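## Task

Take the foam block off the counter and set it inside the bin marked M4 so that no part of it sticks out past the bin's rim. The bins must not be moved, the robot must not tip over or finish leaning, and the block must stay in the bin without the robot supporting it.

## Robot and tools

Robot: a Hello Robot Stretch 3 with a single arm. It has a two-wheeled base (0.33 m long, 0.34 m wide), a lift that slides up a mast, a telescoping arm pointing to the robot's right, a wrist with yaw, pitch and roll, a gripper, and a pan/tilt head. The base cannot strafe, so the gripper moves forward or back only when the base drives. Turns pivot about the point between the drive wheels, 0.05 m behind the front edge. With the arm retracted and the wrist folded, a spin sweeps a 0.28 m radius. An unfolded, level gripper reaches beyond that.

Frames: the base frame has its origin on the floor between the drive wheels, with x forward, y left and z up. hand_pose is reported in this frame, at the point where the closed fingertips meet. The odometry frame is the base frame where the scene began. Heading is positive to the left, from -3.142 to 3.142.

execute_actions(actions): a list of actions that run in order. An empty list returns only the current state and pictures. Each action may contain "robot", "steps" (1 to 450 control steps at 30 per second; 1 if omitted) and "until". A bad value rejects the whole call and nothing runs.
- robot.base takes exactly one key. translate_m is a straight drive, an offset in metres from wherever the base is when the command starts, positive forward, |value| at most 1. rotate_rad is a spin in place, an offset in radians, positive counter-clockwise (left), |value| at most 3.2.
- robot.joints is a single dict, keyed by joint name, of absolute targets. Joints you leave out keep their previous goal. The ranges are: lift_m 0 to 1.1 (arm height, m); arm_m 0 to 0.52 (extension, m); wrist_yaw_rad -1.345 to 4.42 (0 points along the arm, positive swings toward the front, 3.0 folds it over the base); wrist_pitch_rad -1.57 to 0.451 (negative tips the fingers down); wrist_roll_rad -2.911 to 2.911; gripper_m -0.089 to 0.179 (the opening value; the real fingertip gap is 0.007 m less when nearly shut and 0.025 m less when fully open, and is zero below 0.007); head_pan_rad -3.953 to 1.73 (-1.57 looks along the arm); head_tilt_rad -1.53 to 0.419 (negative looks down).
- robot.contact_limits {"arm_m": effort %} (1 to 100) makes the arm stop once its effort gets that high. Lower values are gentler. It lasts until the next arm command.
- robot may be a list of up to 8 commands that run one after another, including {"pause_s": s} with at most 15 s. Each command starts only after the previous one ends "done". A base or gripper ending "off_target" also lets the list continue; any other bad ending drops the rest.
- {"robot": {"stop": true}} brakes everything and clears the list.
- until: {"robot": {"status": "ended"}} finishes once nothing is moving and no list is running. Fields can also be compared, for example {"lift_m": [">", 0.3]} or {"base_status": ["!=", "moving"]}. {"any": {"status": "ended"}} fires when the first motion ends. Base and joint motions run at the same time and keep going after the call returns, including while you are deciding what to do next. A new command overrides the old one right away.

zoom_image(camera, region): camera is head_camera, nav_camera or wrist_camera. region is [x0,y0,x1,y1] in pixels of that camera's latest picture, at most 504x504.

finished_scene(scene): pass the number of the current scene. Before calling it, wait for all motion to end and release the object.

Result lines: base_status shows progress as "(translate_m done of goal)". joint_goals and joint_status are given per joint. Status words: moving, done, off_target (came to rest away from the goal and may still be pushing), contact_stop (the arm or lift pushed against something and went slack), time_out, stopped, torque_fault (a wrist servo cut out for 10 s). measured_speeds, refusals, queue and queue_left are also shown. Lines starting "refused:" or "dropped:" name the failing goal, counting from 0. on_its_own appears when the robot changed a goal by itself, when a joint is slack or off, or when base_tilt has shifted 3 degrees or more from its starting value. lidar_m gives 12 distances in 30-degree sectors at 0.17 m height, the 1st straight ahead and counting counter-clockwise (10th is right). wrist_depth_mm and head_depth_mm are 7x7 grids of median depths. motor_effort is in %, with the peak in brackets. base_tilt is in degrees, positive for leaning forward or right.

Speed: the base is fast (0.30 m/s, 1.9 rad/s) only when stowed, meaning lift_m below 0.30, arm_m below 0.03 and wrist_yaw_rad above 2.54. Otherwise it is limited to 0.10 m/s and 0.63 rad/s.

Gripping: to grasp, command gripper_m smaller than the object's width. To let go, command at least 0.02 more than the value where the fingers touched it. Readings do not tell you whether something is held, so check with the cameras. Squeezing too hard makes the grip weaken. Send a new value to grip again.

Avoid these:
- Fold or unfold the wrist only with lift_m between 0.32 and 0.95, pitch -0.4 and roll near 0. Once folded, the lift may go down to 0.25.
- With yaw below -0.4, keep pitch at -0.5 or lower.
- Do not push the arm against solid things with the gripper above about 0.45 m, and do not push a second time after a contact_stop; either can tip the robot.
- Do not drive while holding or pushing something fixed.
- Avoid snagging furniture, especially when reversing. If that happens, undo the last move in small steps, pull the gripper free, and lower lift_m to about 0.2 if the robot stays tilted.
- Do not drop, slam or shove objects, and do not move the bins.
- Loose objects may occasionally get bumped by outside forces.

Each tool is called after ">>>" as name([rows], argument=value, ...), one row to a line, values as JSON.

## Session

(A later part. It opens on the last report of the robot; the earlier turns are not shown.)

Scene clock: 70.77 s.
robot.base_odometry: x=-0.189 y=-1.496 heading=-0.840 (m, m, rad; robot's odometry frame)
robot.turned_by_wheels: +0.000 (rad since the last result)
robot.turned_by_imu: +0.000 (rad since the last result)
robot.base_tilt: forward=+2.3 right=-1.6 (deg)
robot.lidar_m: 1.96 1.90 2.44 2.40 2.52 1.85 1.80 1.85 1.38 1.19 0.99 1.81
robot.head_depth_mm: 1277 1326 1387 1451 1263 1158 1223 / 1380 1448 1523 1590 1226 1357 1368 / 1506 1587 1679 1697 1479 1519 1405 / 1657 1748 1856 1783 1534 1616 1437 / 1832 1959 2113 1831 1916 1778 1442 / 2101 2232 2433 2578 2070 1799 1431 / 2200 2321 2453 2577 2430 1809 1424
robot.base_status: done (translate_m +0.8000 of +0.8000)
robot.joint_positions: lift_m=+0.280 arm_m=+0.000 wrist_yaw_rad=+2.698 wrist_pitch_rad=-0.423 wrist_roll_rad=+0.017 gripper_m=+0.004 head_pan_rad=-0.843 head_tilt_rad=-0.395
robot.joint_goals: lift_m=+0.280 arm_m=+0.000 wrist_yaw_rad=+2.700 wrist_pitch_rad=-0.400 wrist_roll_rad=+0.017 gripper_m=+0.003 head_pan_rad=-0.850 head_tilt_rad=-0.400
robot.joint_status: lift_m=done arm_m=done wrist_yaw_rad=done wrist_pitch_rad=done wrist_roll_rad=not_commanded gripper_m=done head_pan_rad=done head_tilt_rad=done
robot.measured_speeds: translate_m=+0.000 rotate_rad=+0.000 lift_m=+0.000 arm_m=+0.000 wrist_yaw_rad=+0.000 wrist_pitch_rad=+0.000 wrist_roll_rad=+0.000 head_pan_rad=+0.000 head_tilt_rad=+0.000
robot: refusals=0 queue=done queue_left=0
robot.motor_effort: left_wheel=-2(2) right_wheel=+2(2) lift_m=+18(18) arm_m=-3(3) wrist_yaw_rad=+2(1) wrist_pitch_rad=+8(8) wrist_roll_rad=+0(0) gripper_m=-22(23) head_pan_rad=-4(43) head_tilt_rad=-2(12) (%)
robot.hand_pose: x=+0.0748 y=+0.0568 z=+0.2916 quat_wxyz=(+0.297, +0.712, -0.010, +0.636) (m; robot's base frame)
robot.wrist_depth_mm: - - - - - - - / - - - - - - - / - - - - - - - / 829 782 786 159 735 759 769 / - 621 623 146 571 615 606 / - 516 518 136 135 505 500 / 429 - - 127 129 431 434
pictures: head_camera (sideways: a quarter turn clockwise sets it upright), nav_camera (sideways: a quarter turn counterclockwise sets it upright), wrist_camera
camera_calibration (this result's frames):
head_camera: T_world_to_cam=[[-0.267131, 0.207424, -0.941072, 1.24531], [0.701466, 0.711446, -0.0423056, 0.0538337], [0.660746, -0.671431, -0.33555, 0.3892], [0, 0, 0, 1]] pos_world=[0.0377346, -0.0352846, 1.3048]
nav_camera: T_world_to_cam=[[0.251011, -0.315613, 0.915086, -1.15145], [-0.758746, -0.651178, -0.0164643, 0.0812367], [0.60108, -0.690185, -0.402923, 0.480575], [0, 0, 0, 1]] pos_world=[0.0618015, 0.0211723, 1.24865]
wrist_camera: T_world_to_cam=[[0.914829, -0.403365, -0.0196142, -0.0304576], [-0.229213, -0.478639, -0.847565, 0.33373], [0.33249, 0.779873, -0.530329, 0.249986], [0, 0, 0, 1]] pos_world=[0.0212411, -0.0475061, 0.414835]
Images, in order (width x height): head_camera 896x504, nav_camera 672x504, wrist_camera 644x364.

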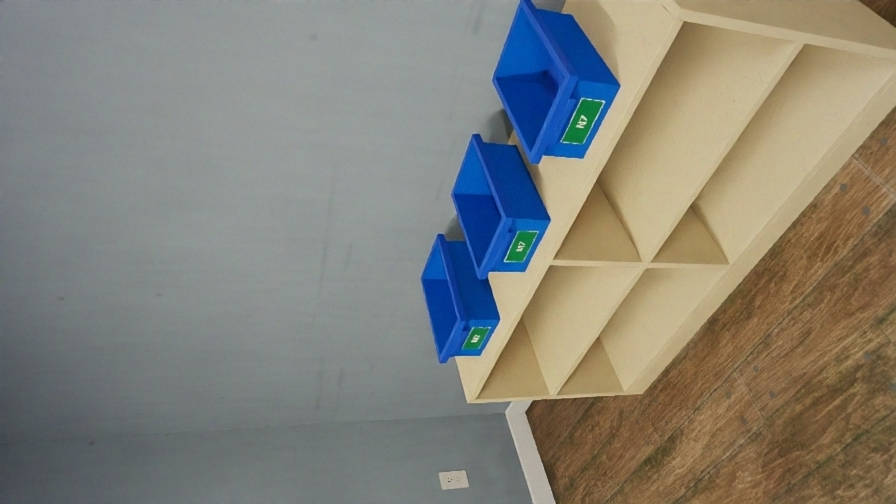

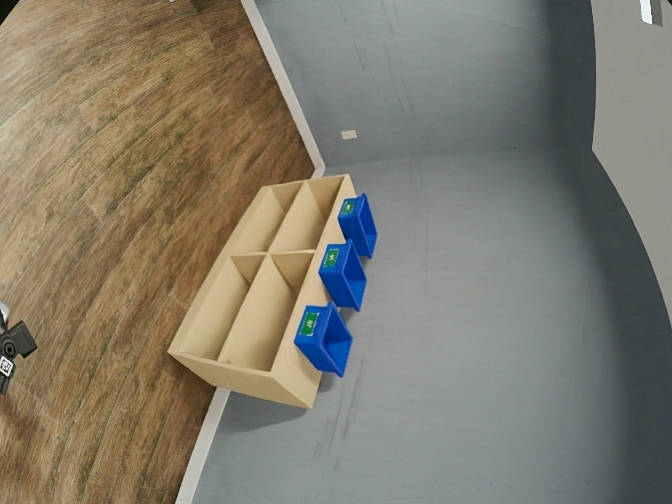

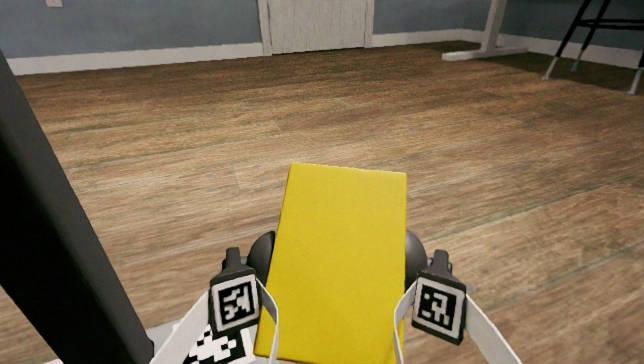

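>>> execute_actions([
  {"robot":[{"base":{"rotate_rad":0.74},"joints":{"head_pan_rad":-1.57,"head_tilt_rad":-0.8}},{"base":{"translate_m":1.0}},{"base":{"translate_m":0.35}},{"base":{"translate_m":0.33},"joints":{"lift_m":0.65}},{"base":{"rotate_rad":0.8},"joints":{"lift_m":0.85,"wrist_yaw_rad":1.5}}],"steps":450,"until":{"robot":{"status":"ended"}}},
  {"steps":300,"until":{"robot":{"status":"ended"}}},
])

Scene clock: 92.73 s.
robot.base_odometry: x=+1.482 y=-1.664 heading=+0.700 (m, m, rad; robot's odometry frame)
robot.turned_by_wheels: +1.540 (rad since the last result)
robot.turned_by_imu: +1.525 (rad since the last result)
robot.base_tilt: forward=+2.1 right=-1.6 (deg)
robot.lidar_m: 1.20 1.26 1.77 2.99 3.12 2.26 2.13 1.00 0.50 0.78 0.86 1.27
robot.head_depth_mm: 954 1080 1077 740 633 - - / 956 1087 1082 803 632 - 1101 / 964 1091 1074 790 623 - - / 966 1099 1076 834 687 1305 - / 973 1109 1073 836 683 1323 - / 984 1117 1068 786 683 1341 - / 988 1124 1067 817 641 1303 1102
robot.base_status: done (rotate_rad +0.7999 of +0.8000)
robot.joint_positions: lift_m=+0.850 arm_m=+0.000 wrist_yaw_rad=+1.503 wrist_pitch_rad=-0.422 wrist_roll_rad=+0.017 gripper_m=+0.004 head_pan_rad=-1.563 head_tilt_rad=-0.790
robot.joint_goals: lift_m=+0.850 arm_m=+0.000 wrist_yaw_rad=+1.500 wrist_pitch_rad=-0.400 wrist_roll_rad=+0.017 gripper_m=+0.003 head_pan_rad=-1.570 head_tilt_rad=-0.800
robot.joint_status: lift_m=done arm_m=done wrist_yaw_rad=done wrist_pitch_rad=done wrist_roll_rad=not_commanded gripper_m=done head_pan_rad=done head_tilt_rad=done
robot.measured_speeds: translate_m=+0.000 rotate_rad=+0.000 lift_m=+0.000 arm_m=+0.000 wrist_yaw_rad=+0.000 wrist_pitch_rad=+0.000 wrist_roll_rad=+0.000 head_pan_rad=+0.000 head_tilt_rad=+0.000
robot: refusals=0 queue=done queue_left=0
robot.motor_effort: left_wheel=-2(10) right_wheel=+1(5) lift_m=+23(22) arm_m=-3(3) wrist_yaw_rad=-2(1) wrist_pitch_rad=+8(8) wrist_roll_rad=+0(1) gripper_m=-22(22) head_pan_rad=-3(39) head_tilt_rad=-5(24) (%)
robot.hand_pose: x=+0.2019 y=-0.1607 z=+0.8615 quat_wxyz=(+0.603, +0.583, -0.409, +0.358) (m; robot's base frame)
robot.wrist_depth_mm: - - - - - - - / - - - - - - - / - - - - - - - / - - - 158 551 466 297 / - - - 146 - 391 282 / - - - 136 135 379 285 / - - 992 127 129 - 267
pictures: head_camera (sideways: a quarter turn clockwise sets it upright), nav_camera (sideways: a quarter turn counterclockwise sets it upright), wrist_camera
camera_calibration (this result's frames):
head_camera: T_world_to_cam=[[-0.0663889, 0.669051, -0.740245, 0.982188], [0.996439, 0.0831064, -0.014252, 0.015497], [0.0519838, -0.738555, -0.672186, 0.830914], [0, 0, 0, 1]] pos_world=[0.00657055, -0.0447469, 1.28581]
nav_camera: T_world_to_cam=[[-0.017223, -0.724291, 0.689279, -0.855422], [-0.999837, 0.0162024, -0.00795752, 0.0716261], [-0.0054044, -0.689304, -0.724452, 0.902576], [0, 0, 0, 1]] pos_world=[0.0617594, 0.00141366, 1.24407]
wrist_camera: T_world_to_cam=[[-0.0398271, -0.999015, -0.0195912, -0.126253], [-0.52869, 0.0377062, -0.847977, 0.885607], [0.84788, -0.0234149, -0.529671, 0.445807], [0, 0, 0, 1]] pos_world=[0.0851931, -0.149083, 0.984632]
Images, in order (width x height): head_camera 896x504, nav_camera 672x504, wrist_camera 644x364.

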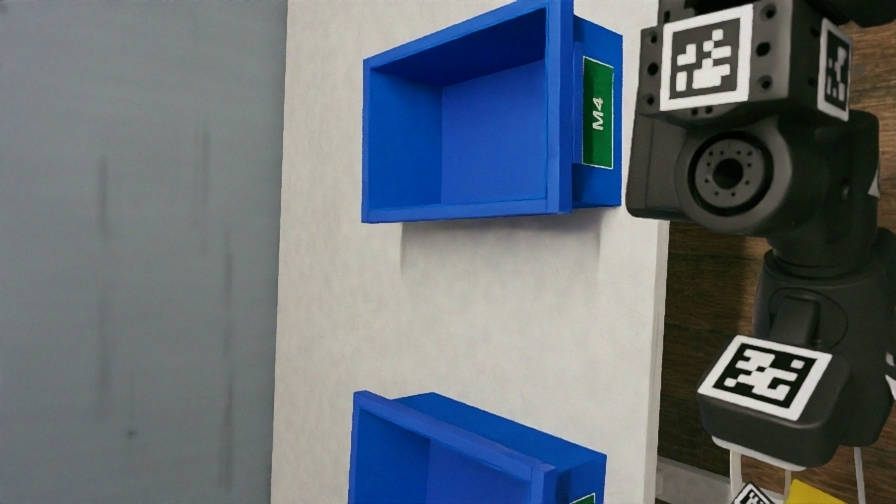

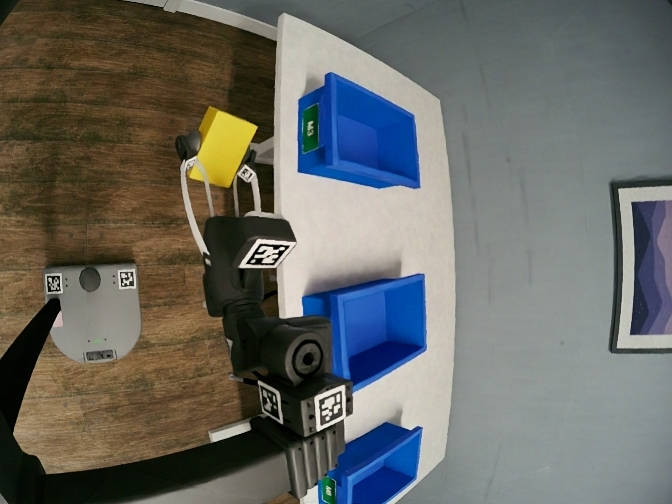

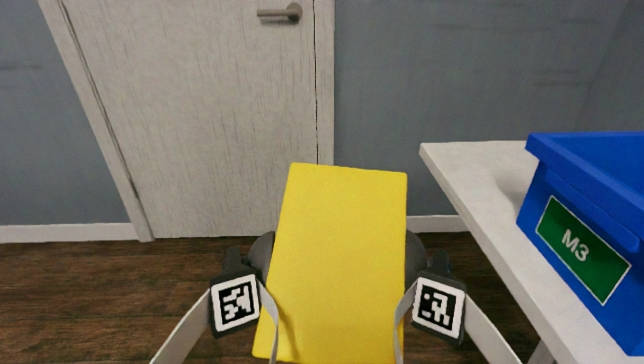

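>>> execute_actions([
  {"robot":[{"base":{"translate_m":-0.07},"joints":{"lift_m":0.99,"wrist_pitch_rad":-1.0}},{"joints":{"wrist_yaw_rad":0}},{"joints":{"arm_m":0.325}},{"joints":{"lift_m":0.89}}],"steps":450,"until":{"robot":{"status":"ended"}}},
])

Scene clock: 104.77 s.
robot.base_odometry: x=+1.429 y=-1.709 heading=+0.700 (m, m, rad; robot's odometry frame)
robot.turned_by_wheels: +0.000 (rad since the last result)
robot.turned_by_imu: -0.003 (rad since the last result)
robot.base_tilt: forward=+2.2 right=-1.7 (deg)
robot.lidar_m: 1.27 1.33 1.87 2.99 3.12 2.20 2.05 1.60 0.66 0.49 0.90 1.34
robot.head_depth_mm: 953 1073 - - 688 1179 1149 / 957 1061 - 770 638 1269 1149 / 960 1068 - 784 636 1066 1148 / 968 1104 1074 760 637 1268 1152 / 976 1108 1075 833 684 1293 1145 / 981 1118 1067 836 684 1287 1146 / 987 1124 1065 773 683 1297 1152
robot.base_status: done (translate_m -0.0700 of -0.0700)
robot.joint_positions: lift_m=+0.890 arm_m=+0.325 wrist_yaw_rad=+0.001 wrist_pitch_rad=-1.008 wrist_roll_rad=+0.017 gripper_m=+0.004 head_pan_rad=-1.563 head_tilt_rad=-0.790
robot.joint_goals: lift_m=+0.890 arm_m=+0.325 wrist_yaw_rad=+0.000 wrist_pitch_rad=-1.000 wrist_roll_rad=+0.017 gripper_m=+0.003 head_pan_rad=-1.570 head_tilt_rad=-0.800
robot.joint_status: lift_m=done arm_m=done wrist_yaw_rad=done wrist_pitch_rad=done wrist_roll_rad=not_commanded gripper_m=done head_pan_rad=done head_tilt_rad=done
robot.measured_speeds: translate_m=+0.000 rotate_rad=+0.000 lift_m=+0.000 arm_m=+0.000 wrist_yaw_rad=+0.000 wrist_pitch_rad=+0.000 wrist_roll_rad=+0.000 head_pan_rad=+0.000 head_tilt_rad=+0.000
robot: refusals=0 queue=done queue_left=0
robot.motor_effort: left_wheel=-2(6) right_wheel=+1(2) lift_m=+18(23) arm_m=+4(3) wrist_yaw_rad=-1(2) wrist_pitch_rad=+3(8) wrist_roll_rad=+0(0) gripper_m=-22(22) head_pan_rad=-3(3) head_tilt_rad=-4(2) (%)
robot.hand_pose: x=-0.0215 y=-0.5859 z=+0.7992 quat_wxyz=(+0.614, +0.339, -0.624, -0.345) (m; robot's base frame)
robot.wrist_depth_mm: 359 355 351 346 343 338 335 / 324 322 167 165 164 161 303 / 298 293 186 205 207 181 270 / 275 264 208 158 250 182 135 / 254 134 181 146 235 184 125 / 238 122 145 136 136 185 122 / 223 113 174 127 129 174 123
pictures: head_camera (sideways: a quarter turn clockwise sets it upright), nav_camera (sideways: a quarter turn counterclockwise sets it upright), wrist_camera
camera_calibration (this result's frames):
head_camera: T_world_to_cam=[[-0.0663888, 0.669052, -0.740245, 0.982188], [0.996439, 0.0831063, -0.014252, 0.015497], [0.0519837, -0.738555, -0.672186, 0.830914], [0, 0, 0, 1]] pos_world=[0.00657054, -0.0447469, 1.28581]
nav_camera: T_world_to_cam=[[-0.0172231, -0.724292, 0.689279, -0.855422], [-0.999837, 0.0162025, -0.00795752, 0.0716261], [-0.00540448, -0.689303, -0.724453, 0.902577], [0, 0, 0, 1]] pos_world=[0.0617594, 0.00141366, 1.24407]
wrist_camera: T_world_to_cam=[[-0.9994, -0.0135061, -0.0318986, 0.00545991], [0.000894053, 0.910494, -0.413521, 0.90621], [0.0346285, -0.413301, -0.909936, 0.650298], [0, 0, 0, 1]] pos_world=[-0.0178724, -0.556256, 0.96664]
Images, in order (width x height): head_camera 896x504, nav_camera 672x504, wrist_camera 644x364.

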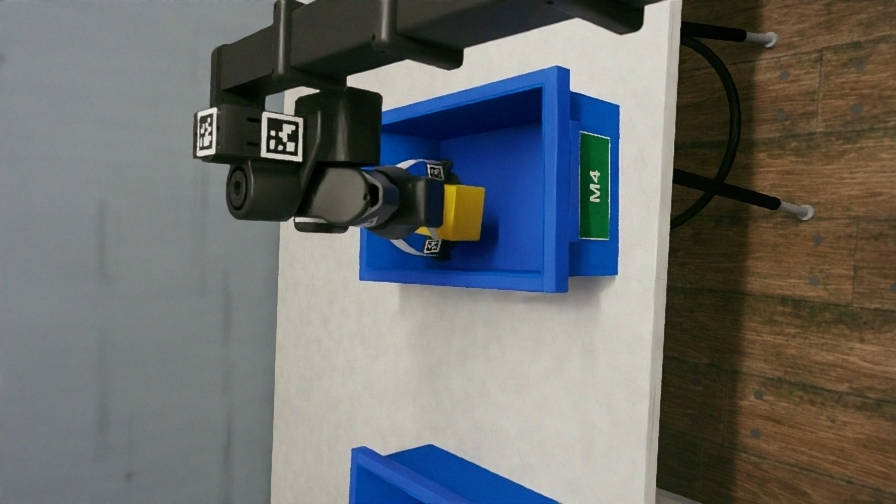

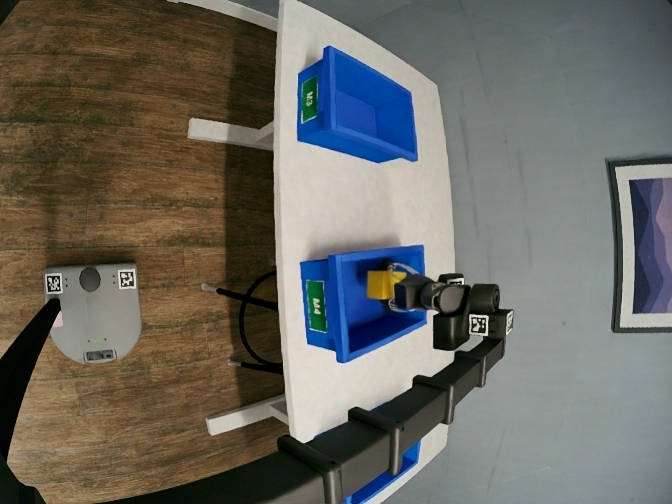

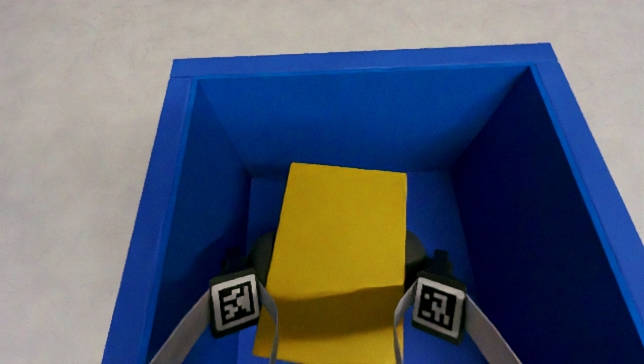

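>>> execute_actions([
  {"robot":[{"base":{"translate_m":-0.014},"joints":{"lift_m":0.848}},{"joints":{"gripper_m":0.09}},{"joints":{"lift_m":0.98}}],"steps":450,"until":{"robot":{"status":"ended"}}},
])

Scene clock: 110.87 s.
robot.base_odometry: x=+1.418 y=-1.718 heading=+0.700 (m, m, rad; robot's odometry frame)
robot.turned_by_wheels: +0.000 (rad since the last result)
robot.turned_by_imu: -0.001 (rad since the last result)
robot.base_tilt: forward=+2.1 right=-1.5 (deg)
robot.lidar_m: 1.29 1.34 1.89 2.99 3.13 2.18 2.04 1.61 0.66 0.48 0.90 1.35
robot.head_depth_mm: 935 1109 1055 843 689 1244 1152 / 924 - 1057 744 638 1271 1148 / 950 - 1001 791 638 1243 1153 / 973 1102 1069 782 635 1268 1149 / 974 1105 1071 810 666 1291 1148 / 981 1115 1069 832 684 1287 1146 / 986 1120 1071 784 684 1295 1148
robot.base_status: done (translate_m -0.0140 of -0.0140)
robot.joint_positions: lift_m=+0.980 arm_m=+0.325 wrist_yaw_rad=+0.001 wrist_pitch_rad=-1.008 wrist_roll_rad=+0.017 gripper_m=+0.090 head_pan_rad=-1.563 head_tilt_rad=-0.790
robot.joint_goals: lift_m=+0.980 arm_m=+0.325 wrist_yaw_rad=+0.000 wrist_pitch_rad=-1.000 wrist_roll_rad=+0.017 gripper_m=+0.090 head_pan_rad=-1.570 head_tilt_rad=-0.800
robot.joint_status: lift_m=done arm_m=done wrist_yaw_rad=done wrist_pitch_rad=done wrist_roll_rad=not_commanded gripper_m=done head_pan_rad=done head_tilt_rad=done
robot.measured_speeds: translate_m=+0.000 rotate_rad=+0.000 lift_m=+0.000 arm_m=+0.000 wrist_yaw_rad=+0.000 wrist_pitch_rad=+0.000 wrist_roll_rad=+0.000 head_pan_rad=+0.000 head_tilt_rad=+0.000
robot: refusals=0 queue=done queue_left=0
robot.motor_effort: left_wheel=-2(6) right_wheel=+1(3) lift_m=+23(24) arm_m=+3(3) wrist_yaw_rad=-1(2) wrist_pitch_rad=+3(3) wrist_roll_rad=+0(1) gripper_m=+1(92) head_pan_rad=-3(3) head_tilt_rad=-5(3) (%)
robot.hand_pose: x=-0.0215 y=-0.5859 z=+0.8889 quat_wxyz=(+0.614, +0.339, -0.624, -0.345) (m; robot's base frame)
robot.wrist_depth_mm: 492 488 480 475 463 462 456 / 445 442 436 433 427 423 417 / 413 402 397 399 390 387 382 / 375 369 258 279 264 357 353 / 342 347 327 336 328 327 330 / 325 322 314 275 312 309 308 / 303 301 273 260 288 285 291
pictures: head_camera (sideways: a quarter turn clockwise sets it upright), nav_camera (sideways: a quarter turn counterclockwise sets it upright), wrist_camera
camera_calibration (this result's frames):
head_camera: T_world_to_cam=[[-0.0663889, 0.669051, -0.740245, 0.982188], [0.996439, 0.0831064, -0.014252, 0.015497], [0.0519838, -0.738555, -0.672186, 0.830914], [0, 0, 0, 1]] pos_world=[0.00657055, -0.0447469, 1.28581]
nav_camera: T_world_to_cam=[[-0.017223, -0.724292, 0.689279, -0.855422], [-0.999837, 0.0162024, -0.00795752, 0.0716261], [-0.0054044, -0.689303, -0.724453, 0.902577], [0, 0, 0, 1]] pos_world=[0.0617594, 0.00141366, 1.24407]
wrist_camera: T_world_to_cam=[[-0.9994, -0.0135022, -0.0318995, 0.00832494], [0.000895566, 0.910523, -0.413457, 0.943258], [0.0346278, -0.413238, -0.909965, 0.732005], [0, 0, 0, 1]] pos_world=[-0.0178726, -0.556254, 1.05636]
Images, in order (width x height): head_camera 896x504, nav_camera 672x504, wrist_camera 644x364.

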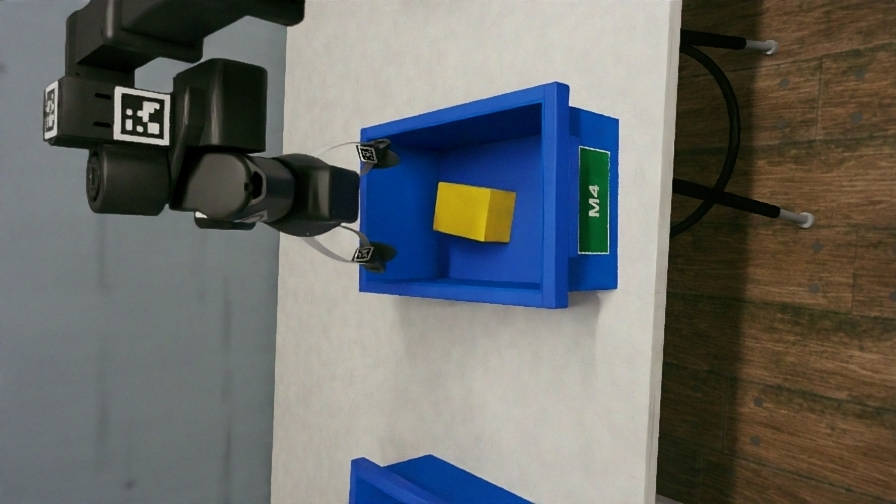

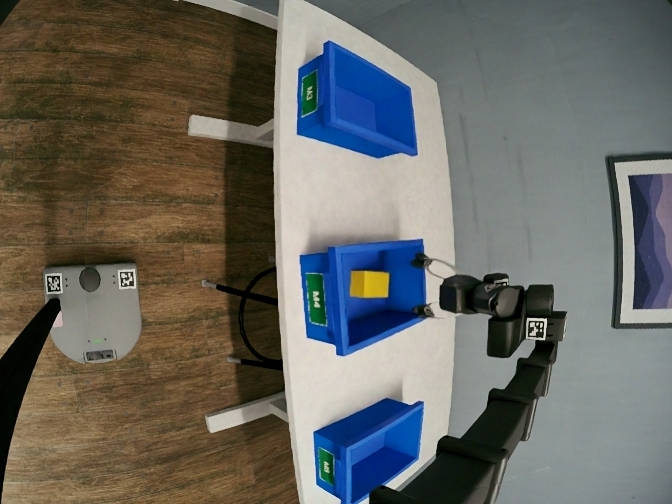

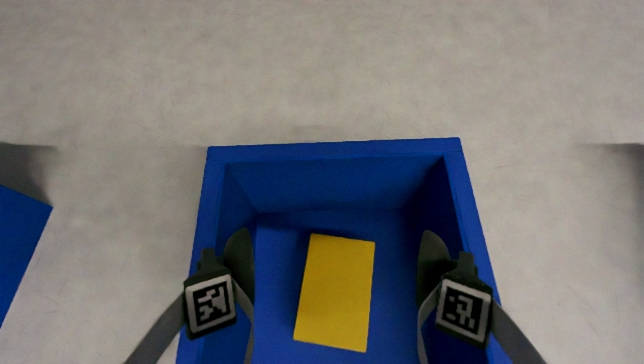

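>>> finished_scene(scene=1)

The scene is finished: the task was done.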